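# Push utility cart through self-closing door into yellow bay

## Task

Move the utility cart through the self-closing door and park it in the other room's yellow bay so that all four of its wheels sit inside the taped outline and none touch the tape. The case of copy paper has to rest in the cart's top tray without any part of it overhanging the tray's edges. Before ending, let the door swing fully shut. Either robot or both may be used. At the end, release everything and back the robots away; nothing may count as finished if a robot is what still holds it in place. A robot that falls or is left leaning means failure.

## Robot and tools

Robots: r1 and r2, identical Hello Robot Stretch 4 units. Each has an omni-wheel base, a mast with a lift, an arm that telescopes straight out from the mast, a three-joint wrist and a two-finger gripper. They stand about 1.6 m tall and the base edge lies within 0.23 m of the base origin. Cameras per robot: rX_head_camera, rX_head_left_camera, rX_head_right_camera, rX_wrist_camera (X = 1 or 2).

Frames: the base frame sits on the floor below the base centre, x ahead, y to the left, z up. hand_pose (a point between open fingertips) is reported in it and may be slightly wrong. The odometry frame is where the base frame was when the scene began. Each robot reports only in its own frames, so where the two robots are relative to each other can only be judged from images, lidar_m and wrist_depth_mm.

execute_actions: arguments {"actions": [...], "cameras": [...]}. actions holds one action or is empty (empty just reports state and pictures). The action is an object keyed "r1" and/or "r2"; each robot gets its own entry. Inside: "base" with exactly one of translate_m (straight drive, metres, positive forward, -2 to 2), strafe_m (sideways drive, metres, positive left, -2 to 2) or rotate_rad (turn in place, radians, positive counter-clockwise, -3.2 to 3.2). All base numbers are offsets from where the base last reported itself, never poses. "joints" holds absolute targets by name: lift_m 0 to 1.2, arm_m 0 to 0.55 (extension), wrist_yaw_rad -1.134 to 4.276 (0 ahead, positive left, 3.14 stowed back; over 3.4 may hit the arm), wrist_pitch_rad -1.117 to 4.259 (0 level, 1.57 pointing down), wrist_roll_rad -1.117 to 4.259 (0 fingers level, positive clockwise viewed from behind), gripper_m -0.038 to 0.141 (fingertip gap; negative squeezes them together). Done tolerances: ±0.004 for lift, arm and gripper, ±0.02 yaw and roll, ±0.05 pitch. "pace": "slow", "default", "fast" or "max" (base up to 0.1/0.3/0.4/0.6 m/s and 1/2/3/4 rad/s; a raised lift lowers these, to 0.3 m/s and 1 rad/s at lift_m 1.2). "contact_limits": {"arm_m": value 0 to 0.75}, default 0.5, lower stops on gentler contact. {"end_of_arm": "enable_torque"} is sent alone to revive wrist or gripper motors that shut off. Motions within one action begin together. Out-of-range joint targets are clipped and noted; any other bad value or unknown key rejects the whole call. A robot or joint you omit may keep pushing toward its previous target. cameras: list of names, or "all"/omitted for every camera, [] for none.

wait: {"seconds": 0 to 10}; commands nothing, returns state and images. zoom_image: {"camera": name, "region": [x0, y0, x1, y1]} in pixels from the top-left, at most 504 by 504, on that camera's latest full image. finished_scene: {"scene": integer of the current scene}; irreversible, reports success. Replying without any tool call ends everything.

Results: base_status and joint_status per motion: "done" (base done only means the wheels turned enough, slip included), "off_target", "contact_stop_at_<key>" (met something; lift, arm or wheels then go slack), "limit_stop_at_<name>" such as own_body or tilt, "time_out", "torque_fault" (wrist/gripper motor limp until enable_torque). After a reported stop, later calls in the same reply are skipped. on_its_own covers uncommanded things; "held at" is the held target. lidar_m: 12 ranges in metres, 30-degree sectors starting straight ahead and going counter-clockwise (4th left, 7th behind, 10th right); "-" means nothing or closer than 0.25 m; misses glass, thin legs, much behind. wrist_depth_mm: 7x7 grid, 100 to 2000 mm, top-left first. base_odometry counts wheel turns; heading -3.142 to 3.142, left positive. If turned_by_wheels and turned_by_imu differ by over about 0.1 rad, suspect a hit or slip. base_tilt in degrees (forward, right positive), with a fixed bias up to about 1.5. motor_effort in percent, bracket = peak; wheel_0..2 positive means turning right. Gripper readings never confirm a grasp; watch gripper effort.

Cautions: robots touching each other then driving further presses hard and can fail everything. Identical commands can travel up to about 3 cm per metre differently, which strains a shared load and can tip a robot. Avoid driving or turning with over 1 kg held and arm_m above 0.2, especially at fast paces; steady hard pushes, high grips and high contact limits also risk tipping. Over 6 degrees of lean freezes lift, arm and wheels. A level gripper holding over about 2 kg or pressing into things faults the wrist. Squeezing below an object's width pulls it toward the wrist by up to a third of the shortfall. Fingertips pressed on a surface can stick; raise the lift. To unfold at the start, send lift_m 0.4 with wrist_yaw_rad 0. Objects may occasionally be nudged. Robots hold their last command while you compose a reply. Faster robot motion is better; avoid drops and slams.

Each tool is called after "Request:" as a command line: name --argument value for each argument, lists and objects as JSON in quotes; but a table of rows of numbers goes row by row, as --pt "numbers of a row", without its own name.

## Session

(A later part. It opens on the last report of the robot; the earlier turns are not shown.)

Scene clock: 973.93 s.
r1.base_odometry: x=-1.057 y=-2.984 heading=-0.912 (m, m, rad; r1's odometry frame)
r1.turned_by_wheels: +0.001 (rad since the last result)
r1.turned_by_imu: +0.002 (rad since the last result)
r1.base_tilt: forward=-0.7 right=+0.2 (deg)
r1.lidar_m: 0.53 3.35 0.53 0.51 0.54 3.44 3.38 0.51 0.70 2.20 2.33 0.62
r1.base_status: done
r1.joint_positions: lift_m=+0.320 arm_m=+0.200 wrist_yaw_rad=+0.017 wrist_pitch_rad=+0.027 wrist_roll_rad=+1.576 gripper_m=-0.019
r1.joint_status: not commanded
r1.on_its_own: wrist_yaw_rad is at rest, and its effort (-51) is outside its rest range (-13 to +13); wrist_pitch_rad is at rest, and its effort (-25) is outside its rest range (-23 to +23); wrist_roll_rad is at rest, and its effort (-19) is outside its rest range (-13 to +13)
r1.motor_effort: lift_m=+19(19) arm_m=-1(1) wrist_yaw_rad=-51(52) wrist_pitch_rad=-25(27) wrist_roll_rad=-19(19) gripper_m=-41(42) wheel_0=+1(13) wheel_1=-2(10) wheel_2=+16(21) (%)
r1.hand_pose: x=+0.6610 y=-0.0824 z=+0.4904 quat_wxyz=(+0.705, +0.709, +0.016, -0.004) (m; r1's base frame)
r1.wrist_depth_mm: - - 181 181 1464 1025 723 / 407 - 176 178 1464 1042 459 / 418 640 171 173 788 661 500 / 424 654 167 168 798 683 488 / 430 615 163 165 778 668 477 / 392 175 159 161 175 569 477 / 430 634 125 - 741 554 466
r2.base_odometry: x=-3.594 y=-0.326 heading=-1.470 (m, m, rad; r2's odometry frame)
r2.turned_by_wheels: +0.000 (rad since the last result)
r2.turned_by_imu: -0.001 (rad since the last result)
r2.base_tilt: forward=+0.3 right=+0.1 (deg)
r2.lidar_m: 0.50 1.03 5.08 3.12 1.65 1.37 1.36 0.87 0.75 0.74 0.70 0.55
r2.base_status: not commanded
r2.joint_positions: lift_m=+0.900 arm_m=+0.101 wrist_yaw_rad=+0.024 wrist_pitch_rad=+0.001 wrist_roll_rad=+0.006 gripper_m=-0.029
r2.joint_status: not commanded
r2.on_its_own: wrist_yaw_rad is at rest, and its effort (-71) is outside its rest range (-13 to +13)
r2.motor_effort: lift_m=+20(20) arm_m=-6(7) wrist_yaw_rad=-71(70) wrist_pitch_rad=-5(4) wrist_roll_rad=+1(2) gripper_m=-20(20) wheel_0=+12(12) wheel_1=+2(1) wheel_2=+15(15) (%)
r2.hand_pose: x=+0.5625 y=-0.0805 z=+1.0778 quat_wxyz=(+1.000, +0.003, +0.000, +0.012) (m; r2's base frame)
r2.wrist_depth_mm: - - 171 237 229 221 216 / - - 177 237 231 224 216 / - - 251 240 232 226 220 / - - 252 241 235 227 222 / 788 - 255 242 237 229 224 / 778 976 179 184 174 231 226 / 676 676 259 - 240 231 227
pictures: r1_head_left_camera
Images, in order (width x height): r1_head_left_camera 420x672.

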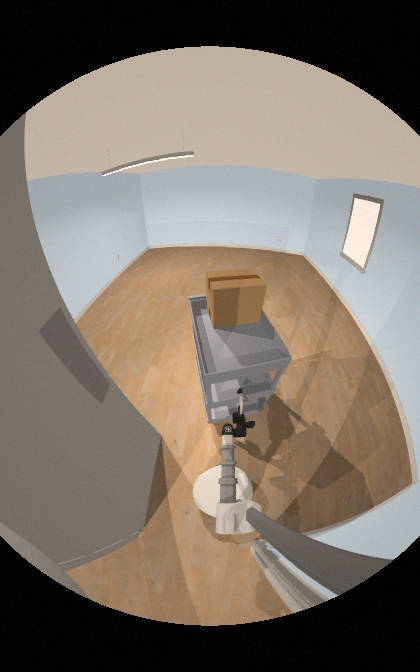

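Request:
execute_actions --actions '[{"r1":{"base":{"strafe_m":0.09},"pace":"slow"}}]' --cameras '[]'

Request:
execute_actions --actions '[{"r1":{"joints":{"gripper_m":0.1}}}]' --cameras '[]'

Request:
execute_actions --actions '[{"r1":{"base":{"strafe_m":-0.1},"pace":"slow"}}]' --cameras '["r1_head_left_camera","r1_head_camera","r1_wrist_camera"]'

Scene clock: 987.67 s.
r1.base_odometry: x=-0.986 y=-2.929 heading=-0.913 (m, m, rad; r1's odometry frame)
r1.turned_by_wheels: -0.001 (rad since the last result)
r1.turned_by_imu: -0.004 (rad since the last result)
r1.base_tilt: forward=-0.7 right=+0.3 (deg)
r1.lidar_m: 0.54 0.60 0.43 0.41 0.47 3.45 3.41 0.56 0.65 2.30 2.43 0.61
r1.base_status: done
r1.joint_positions: lift_m=+0.320 arm_m=+0.200 wrist_yaw_rad=-0.012 wrist_pitch_rad=+0.025 wrist_roll_rad=+1.567 gripper_m=-0.019
r1.joint_status: not commanded
r1.on_its_own: wrist_yaw_rad is at rest, and its effort (+34) is outside its rest range (-13 to +13)
r1.motor_effort: lift_m=+19(19) arm_m=-1(1) wrist_yaw_rad=+34(50) wrist_pitch_rad=-19(25) wrist_roll_rad=+9(19) gripper_m=-35(40) wheel_0=-13(19) wheel_1=+4(10) wheel_2=-2(12) (%)
r1.hand_pose: x=+0.6585 y=-0.0909 z=+0.4911 quat_wxyz=(+0.708, +0.706, +0.005, -0.013) (m; r1's base frame)
r1.wrist_depth_mm: 399 - 172 173 175 1060 723 / 402 - 168 170 172 1060 462 / 413 615 165 167 169 661 496 / 421 647 162 164 166 699 492 / 430 615 160 161 778 661 477 / 413 175 157 159 173 569 473 / - 707 127 - 723 621 462
r2.base_odometry: x=-3.594 y=-0.326 heading=-1.470 (m, m, rad; r2's odometry frame)
r2.turned_by_wheels: +0.000 (rad since the last result)
r2.turned_by_imu: -0.001 (rad since the last result)
r2.base_tilt: forward=+0.2 right=+0.1 (deg)
r2.lidar_m: 0.49 0.99 5.09 3.10 1.66 1.36 1.36 0.90 0.74 0.73 0.69 0.56
r2.base_status: not commanded
r2.joint_positions: lift_m=+0.900 arm_m=+0.101 wrist_yaw_rad=+0.024 wrist_pitch_rad=+0.001 wrist_roll_rad=+0.006 gripper_m=-0.029
r2.joint_status: not commanded
r2.on_its_own: wrist_yaw_rad is at rest, and its effort (-70) is outside its rest range (-13 to +13)
r2.motor_effort: lift_m=+19(20) arm_m=-6(6) wrist_yaw_rad=-70(70) wrist_pitch_rad=-5(5) wrist_roll_rad=-1(2) gripper_m=-20(20) wheel_0=+12(12) wheel_1=+1(1) wheel_2=+15(15) (%)
r2.hand_pose: x=+0.5625 y=-0.0805 z=+1.0778 quat_wxyz=(+1.000, +0.003, +0.000, +0.012) (m; r2's base frame)
r2.wrist_depth_mm: - - 172 237 229 222 216 / - - 177 237 231 224 217 / - - 250 239 233 226 219 / - - 252 243 235 227 221 / 798 - 255 242 237 229 224 / 750 991 179 184 175 230 226 / 691 634 260 - 240 231 227
pictures: none
No camera images: the call's "cameras" was empty. Leave "cameras" out to get every camera's image.

Scene clock: 989.60 s.
r1.base_odometry: x=-0.986 y=-2.929 heading=-0.912 (m, m, rad; r1's odometry frame)
r1.turned_by_wheels: +0.000 (rad since the last result)
r1.turned_by_imu: +0.000 (rad since the last result)
r1.base_tilt: forward=-0.6 right=+0.2 (deg)
r1.lidar_m: 0.55 0.60 0.43 0.41 0.46 3.44 3.38 0.55 0.66 2.29 2.43 0.62
r1.base_status: not commanded
r1.joint_positions: lift_m=+0.320 arm_m=+0.200 wrist_yaw_rad=-0.006 wrist_pitch_rad=+0.018 wrist_roll_rad=+1.570 gripper_m=+0.100
r1.joint_status: all done
r1.on_its_own: wrist_yaw_rad is at rest, and its effort (+16) is outside its rest range (-13 to +13)
r1.motor_effort: lift_m=+19(19) arm_m=+0(1) wrist_yaw_rad=+16(38) wrist_pitch_rad=+0(19) wrist_roll_rad=+1(8) gripper_m=-3(39) wheel_0=-7(13) wheel_1=+4(4) wheel_2=-3(3) (%)
r1.hand_pose: x=+0.6589 y=-0.0891 z=+0.4930 quat_wxyz=(+0.707, +0.707, +0.004, -0.008) (m; r1's base frame)
r1.wrist_depth_mm: 394 - - 191 194 1078 750 / 392 640 189 189 1499 1098 477 / 410 609 186 186 788 668 504 / 418 634 183 184 820 715 496 / 421 559 180 181 213 699 488 / 430 559 178 179 191 661 480 / 442 - 176 - 778 603 473
r2.base_odometry: x=-3.594 y=-0.326 heading=-1.470 (m, m, rad; r2's odometry frame)
r2.turned_by_wheels: +0.000 (rad since the last result)
r2.turned_by_imu: +0.000 (rad since the last result)
r2.base_tilt: forward=+0.3 right=+0.1 (deg)
r2.lidar_m: 0.51 1.02 5.07 3.11 1.68 1.36 1.37 0.92 0.75 0.73 0.69 0.56
r2.base_status: not commanded
r2.joint_positions: lift_m=+0.900 arm_m=+0.101 wrist_yaw_rad=+0.024 wrist_pitch_rad=+0.001 wrist_roll_rad=+0.006 gripper_m=-0.029
r2.joint_status: not commanded
r2.on_its_own: wrist_yaw_rad is at rest, and its effort (-70) is outside its rest range (-13 to +13)
r2.motor_effort: lift_m=+20(20) arm_m=-6(6) wrist_yaw_rad=-70(71) wrist_pitch_rad=-4(6) wrist_roll_rad=+1(1) gripper_m=-19(21) wheel_0=+12(12) wheel_1=+1(1) wheel_2=+15(15) (%)
r2.hand_pose: x=+0.5625 y=-0.0805 z=+1.0778 quat_wxyz=(+1.000, +0.003, +0.000, +0.012) (m; r2's base frame)
r2.wrist_depth_mm: - - 172 237 229 220 216 / - - 178 237 231 224 218 / - - 251 240 233 225 220 / - - 252 241 235 227 221 / 809 - 254 242 237 229 224 / 778 991 180 184 174 231 226 / 691 634 262 - 239 231 227
pictures: none
No camera images: the call's "cameras" was empty. Leave "cameras" out to get every camera's image.

Scene clock: 991.77 s.
r1.base_odometry: x=-1.065 y=-2.990 heading=-0.912 (m, m, rad; r1's odometry frame)
r1.turned_by_wheels: +0.000 (rad since the last result)
r1.turned_by_imu: -0.001 (rad since the last result)
r1.base_tilt: forward=-0.7 right=+0.2 (deg)
r1.lidar_m: 0.57 0.59 0.53 0.52 0.57 3.45 3.41 0.50 0.70 2.19 2.32 0.64
r1.base_status: done
r1.joint_positions: lift_m=+0.320 arm_m=+0.200 wrist_yaw_rad=-0.001 wrist_pitch_rad=+0.018 wrist_roll_rad=+1.570 gripper_m=+0.100
r1.joint_status: not commanded
r1.motor_effort: lift_m=+19(19) arm_m=+0(0) wrist_yaw_rad=+3(16) wrist_pitch_rad=-1(0) wrist_roll_rad=+1(1) gripper_m=-1(3) wheel_0=+7(6) wheel_1=-5(10) wheel_2=+0(2) (%)
r1.hand_pose: x=+0.6593 y=-0.0878 z=+0.4929 quat_wxyz=(+0.707, +0.707, +0.006, -0.007) (m; r1's base frame)
r1.wrist_depth_mm: 204 206 206 202 210 1025 732 / - - 199 200 208 211 211 / 407 - 197 196 1499 1042 480 / 418 627 194 195 788 707 508 / 427 597 191 193 798 691 488 / 427 559 187 190 191 661 480 / 445 699 186 - 798 597 469
r2.base_odometry: x=-3.594 y=-0.326 heading=-1.470 (m, m, rad; r2's odometry frame)
r2.turned_by_wheels: +0.000 (rad since the last result)
r2.turned_by_imu: -0.001 (rad since the last result)
r2.base_tilt: forward=+0.2 right=+0.0 (deg)
r2.lidar_m: 0.49 0.99 5.07 3.08 1.66 1.38 1.38 0.90 0.74 0.74 0.67 0.56
r2.base_status: not commanded
r2.joint_positions: lift_m=+0.900 arm_m=+0.101 wrist_yaw_rad=+0.024 wrist_pitch_rad=+0.001 wrist_roll_rad=+0.006 gripper_m=-0.029
r2.joint_status: not commanded
r2.on_its_own: wrist_yaw_rad is at rest, and its effort (-71) is outside its rest range (-13 to +13)
r2.motor_effort: lift_m=+19(20) arm_m=-7(6) wrist_yaw_rad=-71(70) wrist_pitch_rad=-4(7) wrist_roll_rad=+1(0) gripper_m=-19(21) wheel_0=+12(12) wheel_1=+1(1) wheel_2=+15(15) (%)
r2.hand_pose: x=+0.5625 y=-0.0805 z=+1.0778 quat_wxyz=(+1.000, +0.003, +0.000, +0.012) (m; r2's base frame)
r2.wrist_depth_mm: - - 171 238 229 222 216 / - - 177 237 231 223 217 / - - 251 240 233 226 219 / - - 251 241 236 227 222 / 798 - 254 242 237 229 224 / 788 1025 179 183 174 231 225 / 691 634 262 - 239 230 227
pictures: r1_head_camera, r1_head_left_camera, r1_wrist_camera
Images, in order (width x height): r1_head_camera 420x560, r1_head_left_camera 420x672, r1_wrist_camera 616x392.

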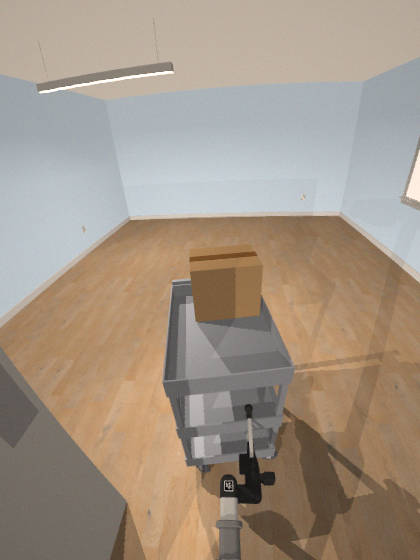

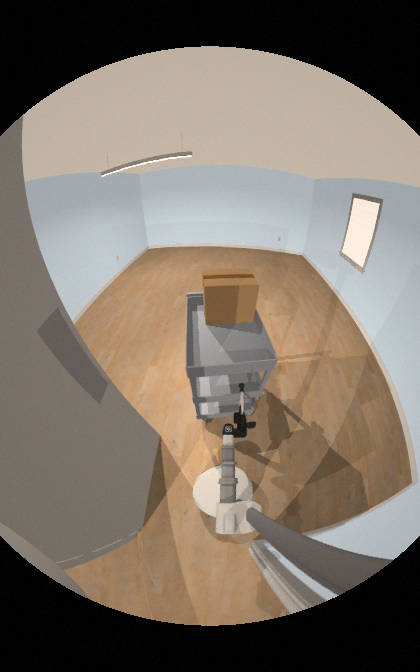

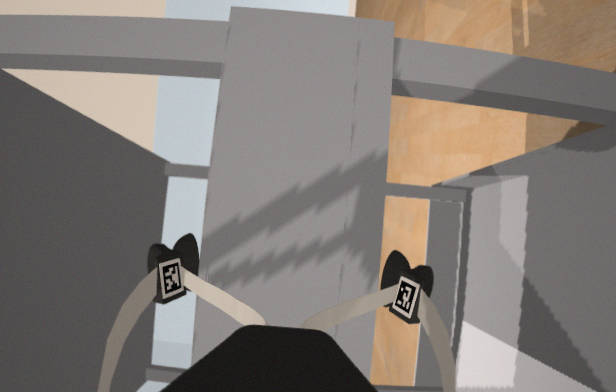

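Request:
execute_actions --actions '[{"r1":{"base":{"strafe_m":0.06},"joints":{"arm_m":0.215},"pace":"slow"}}]' --cameras '["r1_wrist_camera"]'

Request:
execute_actions --actions '[{"r1":{"joints":{"gripper_m":-0.02}}}]' --cameras '[]'

Request:
execute_actions --actions '[{"r1":{"base":{"translate_m":-0.3},"pace":"slow"}}]' --cameras '["r1_head_left_camera","r1_head_camera"]'

Scene clock: 1000.77 s.
r1.base_odometry: x=-1.018 y=-2.953 heading=-0.913 (m, m, rad; r1's odometry frame)
r1.turned_by_wheels: -0.001 (rad since the last result)
r1.turned_by_imu: -0.003 (rad since the last result)
r1.base_tilt: forward=-0.7 right=+0.3 (deg)
r1.lidar_m: 0.57 0.59 0.47 0.45 0.50 3.45 3.41 0.53 0.68 2.25 2.38 0.63
r1.base_status: done
r1.joint_positions: lift_m=+0.320 arm_m=+0.213 wrist_yaw_rad=-0.011 wrist_pitch_rad=+0.018 wrist_roll_rad=+1.570 gripper_m=+0.100
r1.joint_status: all done
r1.on_its_own: wrist_yaw_rad is at rest, and its effort (+32) is outside its rest range (-13 to +13)
r1.motor_effort: lift_m=+19(19) arm_m=+8(7) wrist_yaw_rad=+32(32) wrist_pitch_rad=+0(0) wrist_roll_rad=+0(1) gripper_m=-4(5) wheel_0=-9(9) wheel_1=+5(9) wheel_2=-3(4) (%)
r1.hand_pose: x=+0.6718 y=-0.0907 z=+0.4930 quat_wxyz=(+0.707, +0.707, +0.002, -0.010) (m; r1's base frame)
r1.wrist_depth_mm: - - - 186 189 1078 715 / 397 - 183 183 185 1060 723 / 404 615 180 180 183 741 480 / 415 627 177 178 778 707 496 / 424 554 174 175 220 691 480 / 427 559 171 173 189 627 477 / 445 668 168 - 768 597 469
r2.base_odometry: x=-3.594 y=-0.326 heading=-1.470 (m, m, rad; r2's odometry frame)
r2.turned_by_wheels: +0.000 (rad since the last result)
r2.turned_by_imu: -0.001 (rad since the last result)
r2.base_tilt: forward=+0.3 right=+0.1 (deg)
r2.lidar_m: 0.51 1.00 5.09 3.11 1.68 1.38 1.37 0.91 0.74 0.72 0.69 0.57
r2.base_status: not commanded
r2.joint_positions: lift_m=+0.900 arm_m=+0.101 wrist_yaw_rad=+0.024 wrist_pitch_rad=+0.001 wrist_roll_rad=+0.006 gripper_m=-0.029
r2.joint_status: not commanded
r2.on_its_own: wrist_yaw_rad is at rest, and its effort (-71) is outside its rest range (-13 to +13)
r2.motor_effort: lift_m=+20(20) arm_m=-6(6) wrist_yaw_rad=-71(70) wrist_pitch_rad=-7(7) wrist_roll_rad=+1(1) gripper_m=-19(21) wheel_0=+12(12) wheel_1=+1(1) wheel_2=+15(15) (%)
r2.hand_pose: x=+0.5625 y=-0.0805 z=+1.0778 quat_wxyz=(+1.000, +0.003, +0.000, +0.012) (m; r2's base frame)
r2.wrist_depth_mm: - - 171 236 229 221 216 / - - 178 237 230 224 218 / - - 249 240 234 226 220 / - - 251 241 235 228 221 / 820 - 255 243 236 229 224 / 778 1008 179 183 174 230 226 / 683 640 260 - 239 230 228
pictures: r1_wrist_camera
Images, in order (width x height): r1_wrist_camera 616x392.

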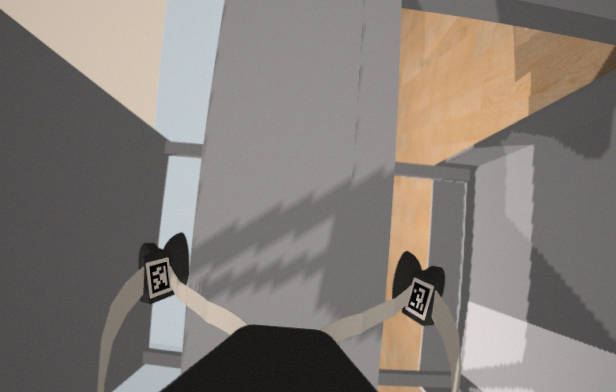

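Scene clock: 1002.70 s.
r1.base_odometry: x=-1.018 y=-2.953 heading=-0.912 (m, m, rad; r1's odometry frame)
r1.turned_by_wheels: +0.000 (rad since the last result)
r1.turned_by_imu: -0.001 (rad since the last result)
r1.base_tilt: forward=-0.7 right=+0.3 (deg)
r1.lidar_m: 0.54 0.56 0.47 0.46 0.50 3.45 3.41 0.54 0.70 2.26 2.39 0.60
r1.base_status: not commanded
r1.joint_positions: lift_m=+0.320 arm_m=+0.215 wrist_yaw_rad=+0.004 wrist_pitch_rad=+0.028 wrist_roll_rad=+1.570 gripper_m=-0.019
r1.joint_status: all done
r1.on_its_own: wrist_pitch_rad is at rest, and its effort (-27) is outside its rest range (-23 to +23)
r1.motor_effort: lift_m=+19(19) arm_m=+0(9) wrist_yaw_rad=-12(32) wrist_pitch_rad=-27(28) wrist_roll_rad=+1(4) gripper_m=-40(42) wheel_0=-7(9) wheel_1=+4(5) wheel_2=-3(3) (%)
r1.hand_pose: x=+0.6746 y=-0.0863 z=+0.4902 quat_wxyz=(+0.707, +0.707, +0.011, -0.008) (m; r1's base frame)
r1.wrist_depth_mm: - - 158 160 162 1060 715 / 407 - 157 159 160 1060 707 / 418 634 155 157 159 683 480 / 430 647 154 155 798 676 488 / 436 580 153 153 778 654 473 / 404 172 151 153 175 559 473 / 433 634 121 - 732 569 455
r2.base_odometry: x=-3.594 y=-0.326 heading=-1.470 (m, m, rad; r2's odometry frame)
r2.turned_by_wheels: +0.000 (rad since the last result)
r2.turned_by_imu: +0.000 (rad since the last result)
r2.base_tilt: forward=+0.2 right=+0.2 (deg)
r2.lidar_m: 0.49 1.00 5.07 3.11 1.67 1.37 1.37 0.90 0.75 0.74 0.71 0.56
r2.base_status: not commanded
r2.joint_positions: lift_m=+0.900 arm_m=+0.101 wrist_yaw_rad=+0.024 wrist_pitch_rad=+0.001 wrist_roll_rad=+0.006 gripper_m=-0.029
r2.joint_status: not commanded
r2.on_its_own: wrist_yaw_rad is at rest, and its effort (-71) is outside its rest range (-13 to +13)
r2.motor_effort: lift_m=+20(20) arm_m=-6(6) wrist_yaw_rad=-71(69) wrist_pitch_rad=-5(6) wrist_roll_rad=+1(2) gripper_m=-20(20) wheel_0=+12(12) wheel_1=+1(1) wheel_2=+15(15) (%)
r2.hand_pose: x=+0.5625 y=-0.0805 z=+1.0778 quat_wxyz=(+1.000, +0.003, +0.000, +0.012) (m; r2's base frame)
r2.wrist_depth_mm: - - 171 236 229 221 216 / - - 178 238 231 224 218 / - - 249 240 234 226 220 / - - 252 242 235 227 221 / 809 - 255 242 237 229 223 / 768 976 179 185 174 232 225 / 741 621 262 - 240 231 227
pictures: none
No camera images: the call's "cameras" was empty. Leave "cameras" out to get every camera's image.

Scene clock: 1007.00 s.
r1.base_odometry: x=-1.201 y=-2.716 heading=-0.911 (m, m, rad; r1's odometry frame)
r1.turned_by_wheels: +0.001 (rad since the last result)
r1.turned_by_imu: +0.003 (rad since the last result)
r1.base_tilt: forward=-0.7 right=+0.3 (deg)
r1.lidar_m: 0.54 0.53 0.50 0.48 0.57 3.15 3.08 0.38 0.34 0.84 2.38 0.64
r1.base_status: done
r1.joint_positions: lift_m=+0.320 arm_m=+0.215 wrist_yaw_rad=+0.018 wrist_pitch_rad=+0.027 wrist_roll_rad=+1.577 gripper_m=-0.019
r1.joint_status: not commanded
r1.on_its_own: wrist_yaw_rad is at rest, and its effort (-51) is outside its rest range (-13 to +13); wrist_pitch_rad is at rest, and its effort (-24) is outside its rest range (-23 to +23); wrist_roll_rad is at rest, and its effort (-19) is outside its rest range (-13 to +13)
r1.motor_effort: lift_m=+19(19) arm_m=-1(1) wrist_yaw_rad=-51(53) wrist_pitch_rad=-24(28) wrist_roll_rad=-19(19) gripper_m=-37(42) wheel_0=+2(5) wheel_1=-2(9) wheel_2=+15(19) (%)
r1.hand_pose: x=+0.6760 y=-0.0823 z=+0.4906 quat_wxyz=(+0.705, +0.709, +0.016, -0.003) (m; r1's base frame)
r1.wrist_depth_mm: - - 173 173 1464 1042 715 / 439 - 167 169 1464 1025 732 / 415 699 163 165 1430 946 462 / 427 647 159 161 759 683 492 / 433 609 155 157 778 668 480 / 410 172 151 153 174 569 477 / 439 627 122 - 741 521 462
r2.base_odometry: x=-3.594 y=-0.326 heading=-1.470 (m, m, rad; r2's odometry frame)
r2.turned_by_wheels: +0.000 (rad since the last result)
r2.turned_by_imu: -0.001 (rad since the last result)
r2.base_tilt: forward=+0.3 right=+0.0 (deg)
r2.lidar_m: 0.49 0.88 5.06 3.13 1.67 1.37 1.37 0.91 0.73 0.73 0.70 0.57
r2.base_status: not commanded
r2.joint_positions: lift_m=+0.900 arm_m=+0.101 wrist_yaw_rad=+0.024 wrist_pitch_rad=+0.001 wrist_roll_rad=+0.006 gripper_m=-0.029
r2.joint_status: not commanded
r2.on_its_own: wrist_yaw_rad is at rest, and its effort (-70) is outside its rest range (-13 to +13)
r2.motor_effort: lift_m=+20(20) arm_m=-6(6) wrist_yaw_rad=-70(70) wrist_pitch_rad=-7(6) wrist_roll_rad=+0(2) gripper_m=-21(20) wheel_0=+12(12) wheel_1=+1(1) wheel_2=+15(15) (%)
r2.hand_pose: x=+0.5625 y=-0.0805 z=+1.0778 quat_wxyz=(+1.000, +0.003, +0.000, +0.012) (m; r2's base frame)
r2.wrist_depth_mm: - - 172 236 229 221 216 / - - 177 237 230 224 217 / - - 249 239 233 224 220 / - - 252 241 236 228 221 / 634 654 254 242 236 229 224 / 634 640 179 184 175 231 226 / 634 640 260 - 239 231 227
pictures: r1_head_camera, r1_head_left_camera
Images, in order (width x height): r1_head_camera 420x560, r1_head_left_camera 420x672.

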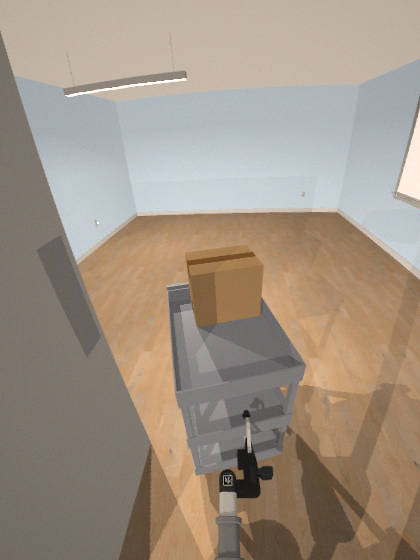

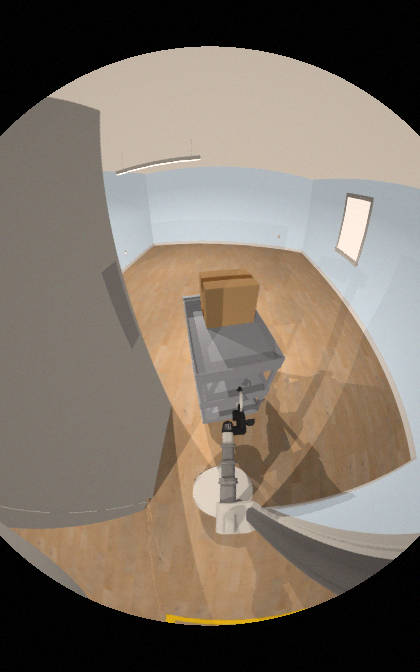

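Request:
execute_actions --actions '[{"r1":{"base":{"strafe_m":0.09},"pace":"slow"}}]' --cameras '["r1_head_camera"]'

Request:
execute_actions --actions '[{"r1":{"base":{"translate_m":-0.3},"pace":"slow"}}]' --cameras '["r1_head_left_camera","r1_head_camera"]'

Scene clock: 1016.90 s.
r1.base_odometry: x=-1.131 y=-2.662 heading=-0.913 (m, m, rad; r1's odometry frame)
r1.turned_by_wheels: -0.001 (rad since the last result)
r1.turned_by_imu: -0.004 (rad since the last result)
r1.base_tilt: forward=-0.7 right=+0.3 (deg)
r1.lidar_m: 0.54 0.56 0.40 0.38 0.45 3.14 3.07 3.29 0.39 0.82 2.46 0.60
r1.base_status: done
r1.joint_positions: lift_m=+0.320 arm_m=+0.215 wrist_yaw_rad=-0.014 wrist_pitch_rad=+0.027 wrist_roll_rad=+1.567 gripper_m=-0.019
r1.joint_status: not commanded
r1.on_its_own: wrist_yaw_rad is at rest, and its effort (+41) is outside its rest range (-13 to +13); wrist_pitch_rad is at rest, and its effort (-25) is outside its rest range (-23 to +23)
r1.motor_effort: lift_m=+19(19) arm_m=-1(1) wrist_yaw_rad=+41(52) wrist_pitch_rad=-25(25) wrist_roll_rad=+10(19) gripper_m=-35(38) wheel_0=-14(17) wheel_1=+2(10) wheel_2=-3(13) (%)
r1.hand_pose: x=+0.6732 y=-0.0916 z=+0.4905 quat_wxyz=(+0.708, +0.706, +0.004, -0.015) (m; r1's base frame)
r1.wrist_depth_mm: - - 164 165 168 1060 723 / 407 - 161 163 165 1042 723 / 418 627 158 160 162 707 477 / 430 661 156 157 759 683 484 / 439 621 153 155 778 668 473 / 404 172 151 153 175 559 469 / 424 647 121 - 750 603 466
r2.base_odometry: x=-3.594 y=-0.326 heading=-1.470 (m, m, rad; r2's odometry frame)
r2.turned_by_wheels: +0.000 (rad since the last result)
r2.turned_by_imu: -0.001 (rad since the last result)
r2.base_tilt: forward=+0.3 right=+0.2 (deg)
r2.lidar_m: 0.49 0.87 5.09 3.12 1.68 1.36 1.37 0.90 0.74 0.74 0.68 0.57
r2.base_status: not commanded
r2.joint_positions: lift_m=+0.900 arm_m=+0.101 wrist_yaw_rad=+0.024 wrist_pitch_rad=+0.001 wrist_roll_rad=+0.006 gripper_m=-0.029
r2.joint_status: not commanded
r2.on_its_own: wrist_yaw_rad is at rest, and its effort (-70) is outside its rest range (-13 to +13)
r2.motor_effort: lift_m=+20(20) arm_m=-6(6) wrist_yaw_rad=-70(69) wrist_pitch_rad=-7(7) wrist_roll_rad=+0(1) gripper_m=-21(21) wheel_0=+12(12) wheel_1=+1(1) wheel_2=+15(15) (%)
r2.hand_pose: x=+0.5625 y=-0.0805 z=+1.0778 quat_wxyz=(+1.000, +0.003, +0.000, +0.012) (m; r2's base frame)
r2.wrist_depth_mm: - - 171 237 229 222 216 / - - 178 237 230 223 218 / - - 250 239 232 225 219 / - - 251 242 236 227 221 / 615 621 255 241 237 229 224 / 615 621 179 184 174 232 225 / 621 627 260 - 240 230 228
pictures: r1_head_camera
Images, in order (width x height): r1_head_camera 420x560.

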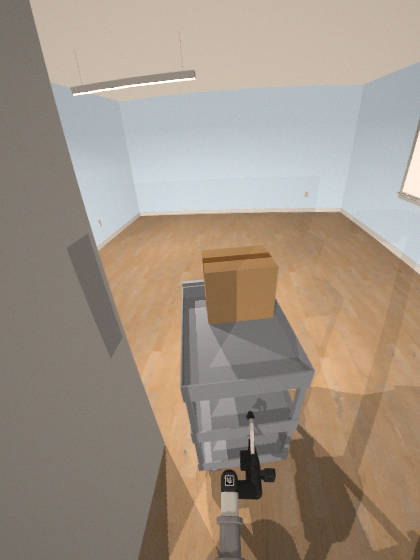

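Scene clock: 1021.17 s.
r1.base_odometry: x=-1.314 y=-2.425 heading=-0.911 (m, m, rad; r1's odometry frame)
r1.turned_by_wheels: +0.001 (rad since the last result)
r1.turned_by_imu: +0.004 (rad since the last result)
r1.base_tilt: forward=-0.7 right=+0.3 (deg)
r1.lidar_m: 0.53 0.54 0.44 0.46 2.56 2.85 2.76 2.99 2.36 0.33 0.36 0.62
r1.base_status: done
r1.joint_positions: lift_m=+0.320 arm_m=+0.215 wrist_yaw_rad=+0.019 wrist_pitch_rad=+0.026 wrist_roll_rad=+1.577 gripper_m=-0.019
r1.joint_status: not commanded
r1.on_its_own: wrist_yaw_rad is at rest, and its effort (-54) is outside its rest range (-13 to +13); wrist_pitch_rad is at rest, and its effort (-24) is outside its rest range (-23 to +23); wrist_roll_rad is at rest, and its effort (-20) is outside its rest range (-13 to +13)
r1.motor_effort: lift_m=+19(19) arm_m=-1(1) wrist_yaw_rad=-54(54) wrist_pitch_rad=-24(25) wrist_roll_rad=-20(19) gripper_m=-38(40) wheel_0=+3(13) wheel_1=-2(10) wheel_2=+15(20) (%)
r1.hand_pose: x=+0.6761 y=-0.0821 z=+0.4906 quat_wxyz=(+0.705, +0.709, +0.016, -0.003) (m; r1's base frame)
r1.wrist_depth_mm: - - 173 174 1464 1042 723 / 436 - 168 170 1464 1025 732 / 418 759 164 165 1430 917 459 / 427 647 160 161 768 683 488 / 433 621 155 157 778 676 480 / 410 172 151 154 175 574 477 / 439 627 123 - 732 521 466
r2.base_odometry: x=-3.594 y=-0.326 heading=-1.470 (m, m, rad; r2's odometry frame)
r2.turned_by_wheels: +0.000 (rad since the last result)
r2.turned_by_imu: -0.001 (rad since the last result)
r2.base_tilt: forward=+0.3 right=+0.0 (deg)
r2.lidar_m: 0.50 3.83 5.08 3.10 1.66 1.35 1.37 0.90 0.74 0.73 0.69 0.57
r2.base_status: not commanded
r2.joint_positions: lift_m=+0.900 arm_m=+0.101 wrist_yaw_rad=+0.024 wrist_pitch_rad=+0.001 wrist_roll_rad=+0.006 gripper_m=-0.029
r2.joint_status: not commanded
r2.on_its_own: wrist_yaw_rad is at rest, and its effort (-70) is outside its rest range (-13 to +13)
r2.motor_effort: lift_m=+20(19) arm_m=-6(6) wrist_yaw_rad=-70(70) wrist_pitch_rad=-6(5) wrist_roll_rad=+0(2) gripper_m=-20(21) wheel_0=+12(12) wheel_1=+1(1) wheel_2=+15(15) (%)
r2.hand_pose: x=+0.5625 y=-0.0805 z=+1.0778 quat_wxyz=(+1.000, +0.003, +0.000, +0.012) (m; r2's base frame)
r2.wrist_depth_mm: - - 172 237 228 221 216 / - - 177 238 232 223 218 / - - 250 239 234 225 220 / - - 252 241 234 227 223 / - - 254 242 237 229 223 / - - 179 184 175 232 225 / - 597 260 - 240 231 227
pictures: r1_head_camera, r1_head_left_camera
Images, in order (width x height): r1_head_camera 420x560, r1_head_left_camera 420x672.

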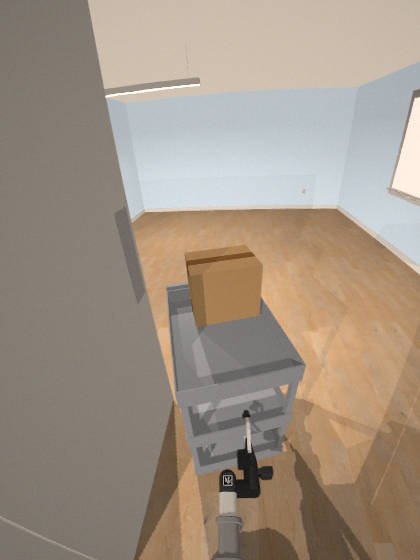

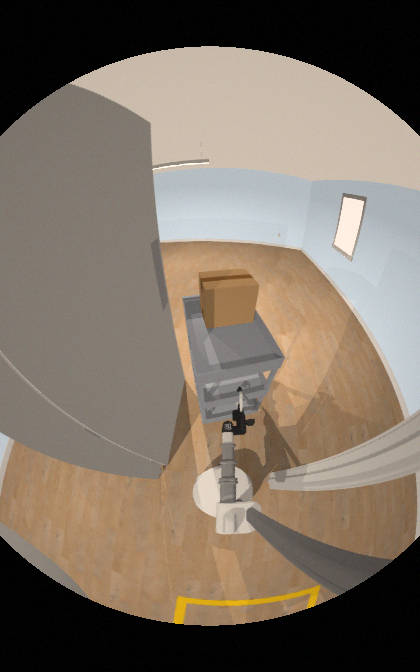

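Request:
execute_actions --actions '[{"r1":{"base":{"strafe_m":0.11},"pace":"slow"}}]' --cameras '["r1_head_camera"]'

Request:
execute_actions --actions '[{"r1":{"base":{"translate_m":-0.2},"pace":"slow"}}]' --cameras '["r1_head_right_camera","r1_head_camera"]'

Scene clock: 1032.87 s.
r1.base_odometry: x=-1.227 y=-2.358 heading=-0.912 (m, m, rad; r1's odometry frame)
r1.turned_by_wheels: -0.001 (rad since the last result)
r1.turned_by_imu: -0.005 (rad since the last result)
r1.base_tilt: forward=-0.7 right=+0.3 (deg)
r1.lidar_m: 0.56 0.43 0.34 0.35 2.45 2.84 2.78 2.96 2.48 0.44 2.57 0.60
r1.base_status: done
r1.joint_positions: lift_m=+0.320 arm_m=+0.215 wrist_yaw_rad=-0.015 wrist_pitch_rad=+0.026 wrist_roll_rad=+1.567 gripper_m=-0.019
r1.joint_status: not commanded
r1.on_its_own: wrist_yaw_rad is at rest, and its effort (+42) is outside its rest range (-13 to +13); wrist_pitch_rad is at rest, and its effort (-24) is outside its rest range (-23 to +23)
r1.motor_effort: lift_m=+19(19) arm_m=-2(1) wrist_yaw_rad=+42(54) wrist_pitch_rad=-24(25) wrist_roll_rad=+9(20) gripper_m=-34(37) wheel_0=-12(15) wheel_1=+2(8) wheel_2=-3(11) (%)
r1.hand_pose: x=+0.6732 y=-0.0917 z=+0.4906 quat_wxyz=(+0.708, +0.706, +0.004, -0.015) (m; r1's base frame)
r1.wrist_depth_mm: - - 160 162 165 1060 732 / 407 - 158 160 162 1042 715 / 415 627 156 158 160 683 480 / 427 654 155 157 158 699 492 / 436 609 153 154 768 668 473 / 404 172 151 153 174 559 466 / 442 640 121 - 750 615 462
r2.base_odometry: x=-3.594 y=-0.326 heading=-1.470 (m, m, rad; r2's odometry frame)
r2.turned_by_wheels: +0.000 (rad since the last result)
r2.turned_by_imu: -0.001 (rad since the last result)
r2.base_tilt: forward=+0.2 right=+0.1 (deg)
r2.lidar_m: 0.51 3.78 5.11 3.11 1.66 1.36 1.37 0.91 0.73 0.74 0.70 0.57
r2.base_status: not commanded
r2.joint_positions: lift_m=+0.900 arm_m=+0.101 wrist_yaw_rad=+0.024 wrist_pitch_rad=+0.001 wrist_roll_rad=+0.006 gripper_m=-0.029
r2.joint_status: not commanded
r2.on_its_own: wrist_yaw_rad is at rest, and its effort (-70) is outside its rest range (-13 to +13)
r2.motor_effort: lift_m=+20(20) arm_m=-6(6) wrist_yaw_rad=-70(70) wrist_pitch_rad=-7(8) wrist_roll_rad=+0(0) gripper_m=-20(21) wheel_0=+12(12) wheel_1=+1(1) wheel_2=+15(15) (%)
r2.hand_pose: x=+0.5625 y=-0.0805 z=+1.0778 quat_wxyz=(+1.000, +0.003, +0.000, +0.012) (m; r2's base frame)
r2.wrist_depth_mm: - - 171 236 229 221 216 / - - 177 237 230 224 218 / - - 250 239 233 226 219 / - - 251 241 235 229 222 / - - 254 242 236 229 223 / - - 179 184 174 231 224 / - 544 259 - 241 231 227
pictures: r1_head_camera
Images, in order (width x height): r1_head_camera 420x560.

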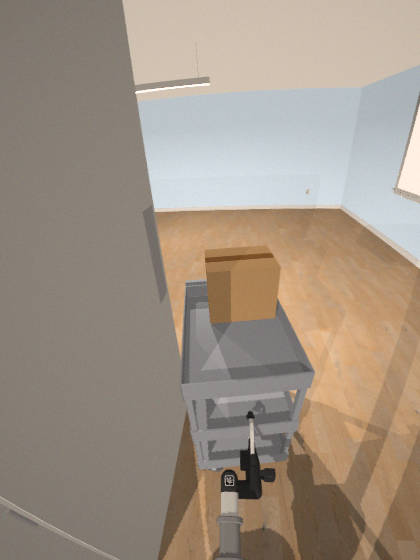

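Scene clock: 1036.13 s.
r1.base_odometry: x=-1.349 y=-2.200 heading=-0.911 (m, m, rad; r1's odometry frame)
r1.turned_by_wheels: +0.001 (rad since the last result)
r1.turned_by_imu: +0.002 (rad since the last result)
r1.base_tilt: forward=-0.7 right=+0.2 (deg)
r1.lidar_m: 0.54 0.47 0.42 1.21 2.48 2.63 2.56 2.76 2.46 0.68 0.47 0.61
r1.base_status: done
r1.joint_positions: lift_m=+0.320 arm_m=+0.215 wrist_yaw_rad=+0.015 wrist_pitch_rad=+0.027 wrist_roll_rad=+1.573 gripper_m=-0.019
r1.joint_status: not commanded
r1.on_its_own: wrist_yaw_rad is at rest, and its effort (-42) is outside its rest range (-13 to +13); wrist_pitch_rad is at rest, and its effort (-24) is outside its rest range (-23 to +23)
r1.motor_effort: lift_m=+19(19) arm_m=-1(1) wrist_yaw_rad=-42(43) wrist_pitch_rad=-24(26) wrist_roll_rad=-8(10) gripper_m=-38(41) wheel_0=+1(11) wheel_1=-3(10) wheel_2=+15(18) (%)
r1.hand_pose: x=+0.6758 y=-0.0832 z=+0.4906 quat_wxyz=(+0.706, +0.708, +0.015, -0.004) (m; r1's base frame)
r1.wrist_depth_mm: - - 163 163 165 1042 723 / 404 - 160 161 163 1060 707 / 421 627 157 160 161 699 480 / 430 661 156 158 759 683 488 / 430 609 153 155 768 676 480 / 413 172 152 153 174 564 473 / 436 627 123 - 723 574 459
r2.base_odometry: x=-3.594 y=-0.326 heading=-1.471 (m, m, rad; r2's odometry frame)
r2.turned_by_wheels: +0.000 (rad since the last result)
r2.turned_by_imu: -0.001 (rad since the last result)
r2.base_tilt: forward=+0.2 right=+0.1 (deg)
r2.lidar_m: 0.50 3.77 5.09 3.10 1.64 1.37 1.38 0.90 0.73 0.73 0.69 0.55
r2.base_status: not commanded
r2.joint_positions: lift_m=+0.900 arm_m=+0.101 wrist_yaw_rad=+0.022 wrist_pitch_rad=+0.001 wrist_roll_rad=+0.006 gripper_m=-0.029
r2.joint_status: not commanded
r2.on_its_own: wrist_yaw_rad is at rest, and its effort (-65) is outside its rest range (-13 to +13)
r2.motor_effort: lift_m=+20(20) arm_m=-6(6) wrist_yaw_rad=-65(70) wrist_pitch_rad=-6(6) wrist_roll_rad=+0(1) gripper_m=-18(21) wheel_0=+12(12) wheel_1=+1(1) wheel_2=+14(15) (%)
r2.hand_pose: x=+0.5624 y=-0.0810 z=+1.0779 quat_wxyz=(+1.000, +0.003, +0.000, +0.011) (m; r2's base frame)
r2.wrist_depth_mm: - - 171 236 229 220 216 / - - 172 236 229 223 217 / - - 248 239 233 225 220 / - - 251 240 235 227 221 / - - 252 241 236 229 223 / - - 178 184 174 231 225 / - - 259 - 239 230 227
pictures: r1_head_camera, r1_head_right_camera
Images, in order (width x height): r1_head_camera 420x560, r1_head_right_camera 420x672.

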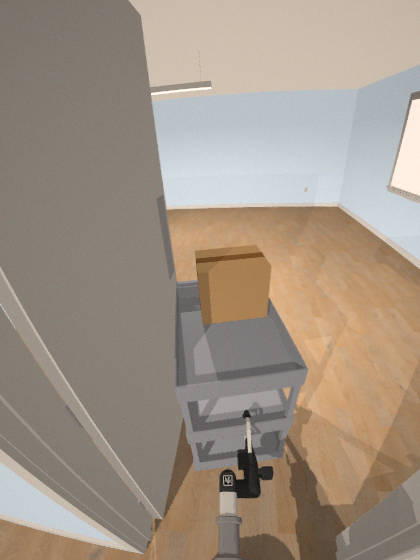

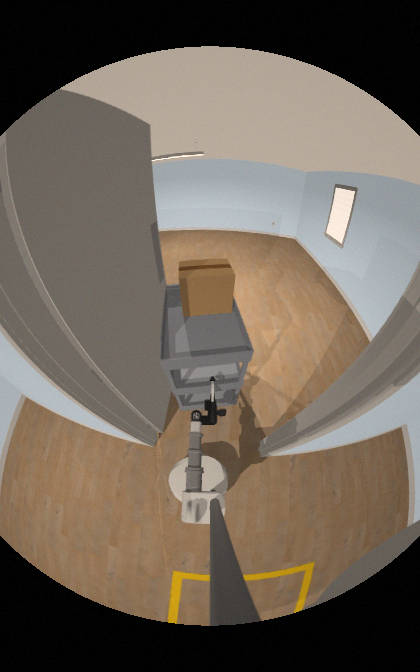

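Request:
execute_actions --actions '[{"r1":{"base":{"translate_m":-0.25},"pace":"slow"}}]' --cameras '["r1_head_right_camera","r1_head_camera"]'

Scene clock: 1044.20 s.
r1.base_odometry: x=-1.502 y=-2.003 heading=-0.910 (m, m, rad; r1's odometry frame)
r1.turned_by_wheels: +0.001 (rad since the last result)
r1.turned_by_imu: +0.003 (rad since the last result)
r1.base_tilt: forward=-0.7 right=+0.3 (deg)
r1.lidar_m: 0.56 0.57 0.70 2.33 2.48 2.37 2.33 2.52 2.42 1.44 0.63 0.62
r1.base_status: done
r1.joint_positions: lift_m=+0.320 arm_m=+0.215 wrist_yaw_rad=+0.016 wrist_pitch_rad=+0.027 wrist_roll_rad=+1.574 gripper_m=-0.019
r1.joint_status: not commanded
r1.on_its_own: wrist_yaw_rad is at rest, and its effort (-48) is outside its rest range (-13 to +13)
r1.motor_effort: lift_m=+19(19) arm_m=-1(1) wrist_yaw_rad=-48(50) wrist_pitch_rad=-23(24) wrist_roll_rad=-12(13) gripper_m=-37(38) wheel_0=+2(4) wheel_1=-3(8) wheel_2=+16(22) (%)
r1.hand_pose: x=+0.6759 y=-0.0827 z=+0.4906 quat_wxyz=(+0.706, +0.708, +0.015, -0.004) (m; r1's base frame)
r1.wrist_depth_mm: - - 164 165 167 1042 723 / 410 - 161 163 166 1025 723 / 418 634 159 160 162 707 477 / 430 647 156 158 759 683 488 / 433 609 154 155 759 676 477 / 410 172 151 153 174 564 477 / 439 627 123 - 741 574 462
r2.base_odometry: x=-3.594 y=-0.326 heading=-1.471 (m, m, rad; r2's odometry frame)
r2.turned_by_wheels: +0.000 (rad since the last result)
r2.turned_by_imu: -0.002 (rad since the last result)
r2.base_tilt: forward=+0.2 right=+0.1 (deg)
r2.lidar_m: 0.46 3.79 5.09 3.11 1.66 1.35 1.37 0.90 0.75 0.72 0.70 0.57
r2.base_status: not commanded
r2.joint_positions: lift_m=+0.900 arm_m=+0.101 wrist_yaw_rad=+0.022 wrist_pitch_rad=+0.001 wrist_roll_rad=+0.006 gripper_m=-0.029
r2.joint_status: not commanded
r2.on_its_own: wrist_yaw_rad is at rest, and its effort (-65) is outside its rest range (-13 to +13)
r2.motor_effort: lift_m=+20(20) arm_m=-6(7) wrist_yaw_rad=-65(66) wrist_pitch_rad=-5(5) wrist_roll_rad=+1(0) gripper_m=-19(20) wheel_0=+12(12) wheel_1=+1(1) wheel_2=+14(14) (%)
r2.hand_pose: x=+0.5624 y=-0.0810 z=+1.0779 quat_wxyz=(+1.000, +0.003, +0.000, +0.011) (m; r2's base frame)
r2.wrist_depth_mm: - - 171 236 229 222 216 / - - 173 236 230 222 218 / - - 249 239 232 224 220 / - - 251 242 234 226 221 / - - 254 241 236 229 224 / - - 178 183 175 231 227 / - - 259 - 239 229 226
pictures: r1_head_camera, r1_head_right_camera
Images, in order (width x height): r1_head_camera 420x560, r1_head_right_camera 420x672.

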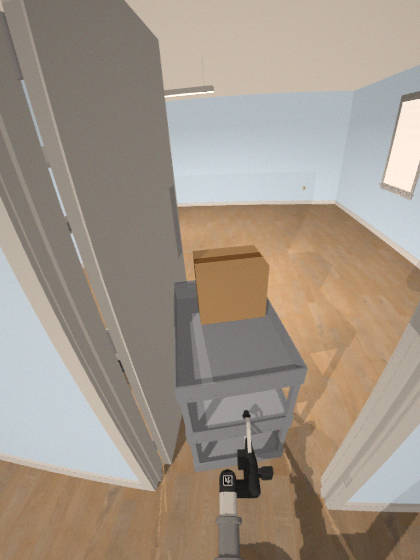

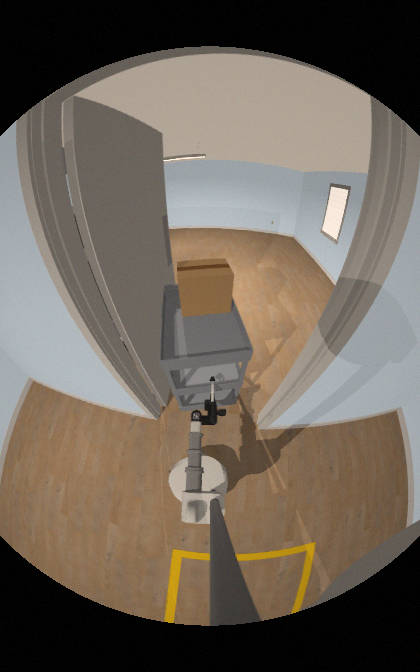

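Request:
execute_actions --actions '[{"r1":{"base":{"translate_m":-0.25},"pace":"slow"}}]' --cameras '["r1_head_left_camera","r1_head_camera"]'

Scene clock: 1052.07 s.
r1.base_odometry: x=-1.656 y=-1.806 heading=-0.909 (m, m, rad; r1's odometry frame)
r1.turned_by_wheels: +0.001 (rad since the last result)
r1.turned_by_imu: +0.003 (rad since the last result)
r1.base_tilt: forward=-0.6 right=+0.2 (deg)
r1.lidar_m: 0.53 0.56 1.11 2.35 2.51 2.08 2.06 2.25 2.42 2.15 0.91 0.62
r1.base_status: done
r1.joint_positions: lift_m=+0.320 arm_m=+0.215 wrist_yaw_rad=+0.017 wrist_pitch_rad=+0.026 wrist_roll_rad=+1.575 gripper_m=-0.019
r1.joint_status: not commanded
r1.on_its_own: wrist_yaw_rad is at rest, and its effort (-49) is outside its rest range (-13 to +13); wrist_pitch_rad is at rest, and its effort (-24) is outside its rest range (-23 to +23)
r1.motor_effort: lift_m=+19(19) arm_m=-1(2) wrist_yaw_rad=-49(49) wrist_pitch_rad=-24(24) wrist_roll_rad=-13(16) gripper_m=-38(40) wheel_0=+3(3) wheel_1=-3(6) wheel_2=+17(22) (%)
r1.hand_pose: x=+0.6760 y=-0.0826 z=+0.4906 quat_wxyz=(+0.706, +0.708, +0.015, -0.003) (m; r1's base frame)
r1.wrist_depth_mm: - - 167 168 171 1060 715 / 410 - 164 165 167 1042 750 / 418 640 160 162 165 831 462 / 427 654 157 159 759 691 484 / 433 603 155 156 778 668 477 / 413 172 151 153 174 580 473 / 439 627 123 - 750 580 459
r2.base_odometry: x=-3.594 y=-0.326 heading=-1.471 (m, m, rad; r2's odometry frame)
r2.turned_by_wheels: +0.000 (rad since the last result)
r2.turned_by_imu: -0.002 (rad since the last result)
r2.base_tilt: forward=+0.2 right=+0.0 (deg)
r2.lidar_m: 0.48 3.80 5.09 3.09 1.66 1.37 1.37 0.91 0.75 0.73 0.69 0.57
r2.base_status: not commanded
r2.joint_positions: lift_m=+0.900 arm_m=+0.101 wrist_yaw_rad=+0.023 wrist_pitch_rad=+0.001 wrist_roll_rad=+0.006 gripper_m=-0.029
r2.joint_status: not commanded
r2.on_its_own: wrist_yaw_rad is at rest, and its effort (-66) is outside its rest range (-13 to +13)
r2.motor_effort: lift_m=+19(19) arm_m=-6(6) wrist_yaw_rad=-66(66) wrist_pitch_rad=-5(5) wrist_roll_rad=+1(2) gripper_m=-19(20) wheel_0=+12(12) wheel_1=+1(1) wheel_2=+14(14) (%)
r2.hand_pose: x=+0.5624 y=-0.0808 z=+1.0779 quat_wxyz=(+1.000, +0.003, +0.000, +0.011) (m; r2's base frame)
r2.wrist_depth_mm: - - 171 237 229 220 215 / - - 173 237 230 222 218 / - - 248 239 233 226 219 / - - 250 241 235 228 221 / - - 252 241 236 229 224 / - - 177 184 174 230 224 / - - 259 - 238 230 226
pictures: r1_head_camera, r1_head_left_camera
Images, in order (width x height): r1_head_camera 420x560, r1_head_left_camera 420x672.

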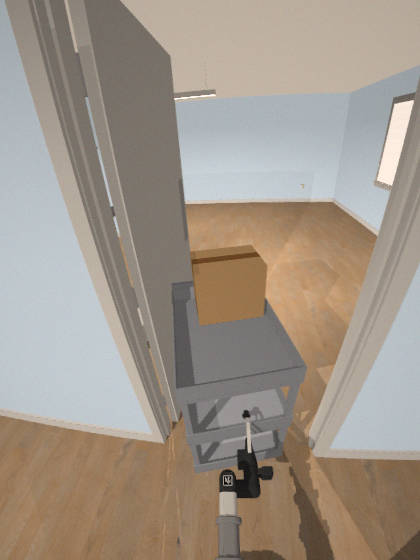

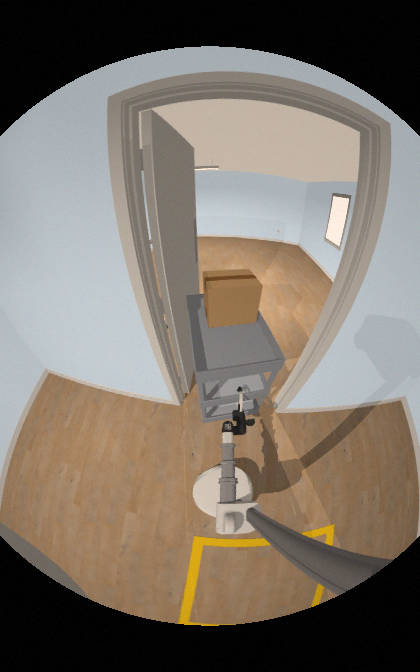

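Request:
execute_actions --actions '[{"r1":{"base":{"translate_m":-0.3},"pace":"slow"}}]' --cameras '["r1_head_camera"]'

Request:
execute_actions --actions '[{"r1":{"base":{"translate_m":-0.3},"pace":"slow"}}]' --cameras '["r1_head_left_camera","r1_head_camera"]'

Scene clock: 1060.70 s.
r1.base_odometry: x=-1.840 y=-1.570 heading=-0.907 (m, m, rad; r1's odometry frame)
r1.turned_by_wheels: +0.001 (rad since the last result)
r1.turned_by_imu: +0.003 (rad since the last result)
r1.base_tilt: forward=-0.6 right=+0.3 (deg)
r1.lidar_m: 0.53 0.54 1.58 2.38 2.33 1.82 1.77 1.89 2.40 2.33 1.30 0.63
r1.base_status: done
r1.joint_positions: lift_m=+0.320 arm_m=+0.215 wrist_yaw_rad=+0.017 wrist_pitch_rad=+0.027 wrist_roll_rad=+1.574 gripper_m=-0.019
r1.joint_status: not commanded
r1.on_its_own: wrist_yaw_rad is at rest, and its effort (-51) is outside its rest range (-13 to +13); wrist_pitch_rad is at rest, and its effort (-25) is outside its rest range (-23 to +23)
r1.motor_effort: lift_m=+19(19) arm_m=-1(2) wrist_yaw_rad=-51(52) wrist_pitch_rad=-25(24) wrist_roll_rad=-13(13) gripper_m=-37(40) wheel_0=+2(5) wheel_1=-2(6) wheel_2=+17(23) (%)
r1.hand_pose: x=+0.6760 y=-0.0824 z=+0.4905 quat_wxyz=(+0.706, +0.708, +0.016, -0.003) (m; r1's base frame)
r1.wrist_depth_mm: - - 171 172 175 1060 741 / 433 - 167 168 1464 1042 741 / 418 691 163 164 1464 946 466 / 427 640 158 160 778 691 488 / 433 609 154 157 778 668 473 / 407 172 151 153 173 569 473 / 439 627 122 - 741 580 462
r2.base_odometry: x=-3.594 y=-0.326 heading=-1.471 (m, m, rad; r2's odometry frame)
r2.turned_by_wheels: +0.000 (rad since the last result)
r2.turned_by_imu: -0.002 (rad since the last result)
r2.base_tilt: forward=+0.2 right=+0.0 (deg)
r2.lidar_m: 0.49 3.79 5.09 3.11 1.68 1.38 1.37 0.90 0.74 0.74 0.70 0.56
r2.base_status: not commanded
r2.joint_positions: lift_m=+0.900 arm_m=+0.101 wrist_yaw_rad=+0.023 wrist_pitch_rad=+0.001 wrist_roll_rad=+0.006 gripper_m=-0.029
r2.joint_status: not commanded
r2.on_its_own: wrist_yaw_rad is at rest, and its effort (-67) is outside its rest range (-13 to +13)
r2.motor_effort: lift_m=+20(20) arm_m=-6(6) wrist_yaw_rad=-67(67) wrist_pitch_rad=-6(7) wrist_roll_rad=+1(3) gripper_m=-18(18) wheel_0=+12(12) wheel_1=+2(1) wheel_2=+14(14) (%)
r2.hand_pose: x=+0.5624 y=-0.0807 z=+1.0779 quat_wxyz=(+1.000, +0.003, +0.000, +0.012) (m; r2's base frame)
r2.wrist_depth_mm: - - 170 237 229 220 216 / - - 175 237 230 224 216 / - - 249 238 233 224 219 / - - 252 240 235 227 221 / - - 253 240 237 229 223 / - - 178 185 175 229 225 / - - 258 - 239 229 226
pictures: r1_head_camera
Images, in order (width x height): r1_head_camera 420x560.

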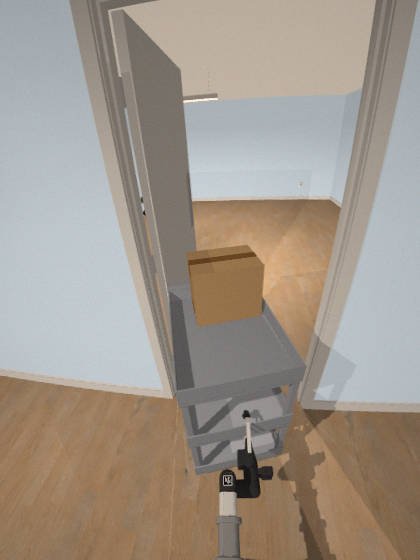

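Scene clock: 1064.97 s.
r1.base_odometry: x=-2.025 y=-1.334 heading=-0.906 (m, m, rad; r1's odometry frame)
r1.turned_by_wheels: +0.001 (rad since the last result)
r1.turned_by_imu: +0.004 (rad since the last result)
r1.base_tilt: forward=-0.6 right=+0.2 (deg)
r1.lidar_m: 0.53 0.54 2.04 2.40 1.94 1.50 1.47 1.60 2.36 2.31 1.71 0.65
r1.base_status: done
r1.joint_positions: lift_m=+0.320 arm_m=+0.215 wrist_yaw_rad=+0.017 wrist_pitch_rad=+0.027 wrist_roll_rad=+1.576 gripper_m=-0.019
r1.joint_status: not commanded
r1.on_its_own: wrist_yaw_rad is at rest, and its effort (-51) is outside its rest range (-13 to +13); wrist_pitch_rad is at rest, and its effort (-24) is outside its rest range (-23 to +23); wrist_roll_rad is at rest, and its effort (-17) is outside its rest range (-13 to +13)
r1.motor_effort: lift_m=+19(19) arm_m=-1(1) wrist_yaw_rad=-51(53) wrist_pitch_rad=-24(25) wrist_roll_rad=-17(17) gripper_m=-38(39) wheel_0=+3(0) wheel_1=-3(6) wheel_2=+17(23) (%)
r1.hand_pose: x=+0.6760 y=-0.0824 z=+0.4906 quat_wxyz=(+0.705, +0.709, +0.016, -0.003) (m; r1's base frame)
r1.wrist_depth_mm: - - 178 178 820 854 707 / 439 - 171 174 1464 1042 741 / 418 - 167 168 1430 1008 449 / 430 654 161 163 768 647 488 / 433 609 156 158 768 676 477 / 410 172 152 154 174 569 469 / 436 627 123 - 732 521 462
r2.base_odometry: x=-3.594 y=-0.326 heading=-1.471 (m, m, rad; r2's odometry frame)
r2.turned_by_wheels: +0.000 (rad since the last result)
r2.turned_by_imu: -0.001 (rad since the last result)
r2.base_tilt: forward=+0.2 right=+0.2 (deg)
r2.lidar_m: 0.50 3.80 5.10 3.10 1.64 1.36 1.36 0.89 0.73 0.74 0.68 0.55
r2.base_status: not commanded
r2.joint_positions: lift_m=+0.900 arm_m=+0.101 wrist_yaw_rad=+0.023 wrist_pitch_rad=+0.001 wrist_roll_rad=+0.006 gripper_m=-0.029
r2.joint_status: not commanded
r2.on_its_own: wrist_yaw_rad is at rest, and its effort (-68) is outside its rest range (-13 to +13)
r2.motor_effort: lift_m=+20(20) arm_m=-6(6) wrist_yaw_rad=-68(67) wrist_pitch_rad=-6(5) wrist_roll_rad=-2(2) gripper_m=-19(21) wheel_0=+12(12) wheel_1=+1(2) wheel_2=+14(14) (%)
r2.hand_pose: x=+0.5624 y=-0.0807 z=+1.0779 quat_wxyz=(+1.000, +0.003, +0.000, +0.012) (m; r2's base frame)
r2.wrist_depth_mm: - - 170 236 229 220 216 / - - 174 237 230 223 217 / - - 248 239 233 224 220 / - - 252 240 236 228 224 / - - 253 240 237 229 223 / - - 179 185 174 231 224 / - - 260 - 239 230 226
pictures: r1_head_camera, r1_head_left_camera
Images, in order (width x height): r1_head_camera 420x560, r1_head_left_camera 420x672.

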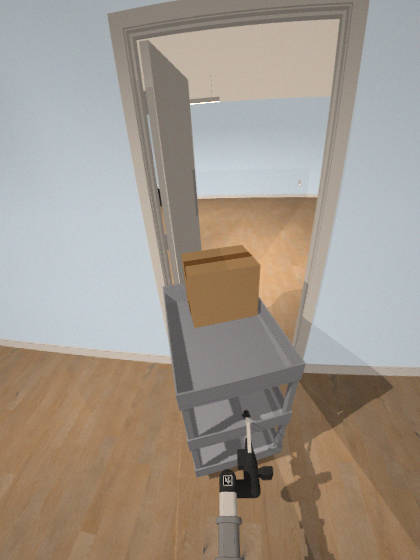

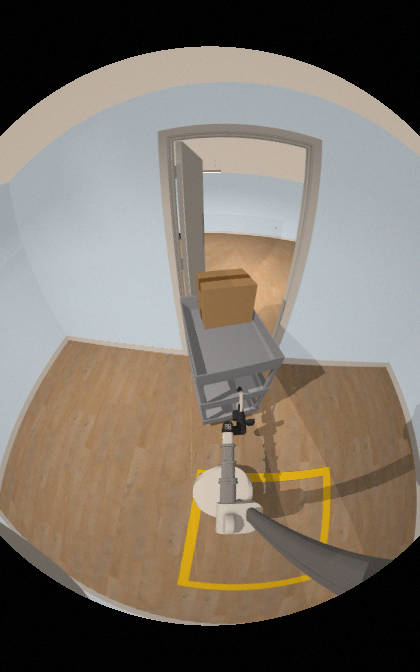

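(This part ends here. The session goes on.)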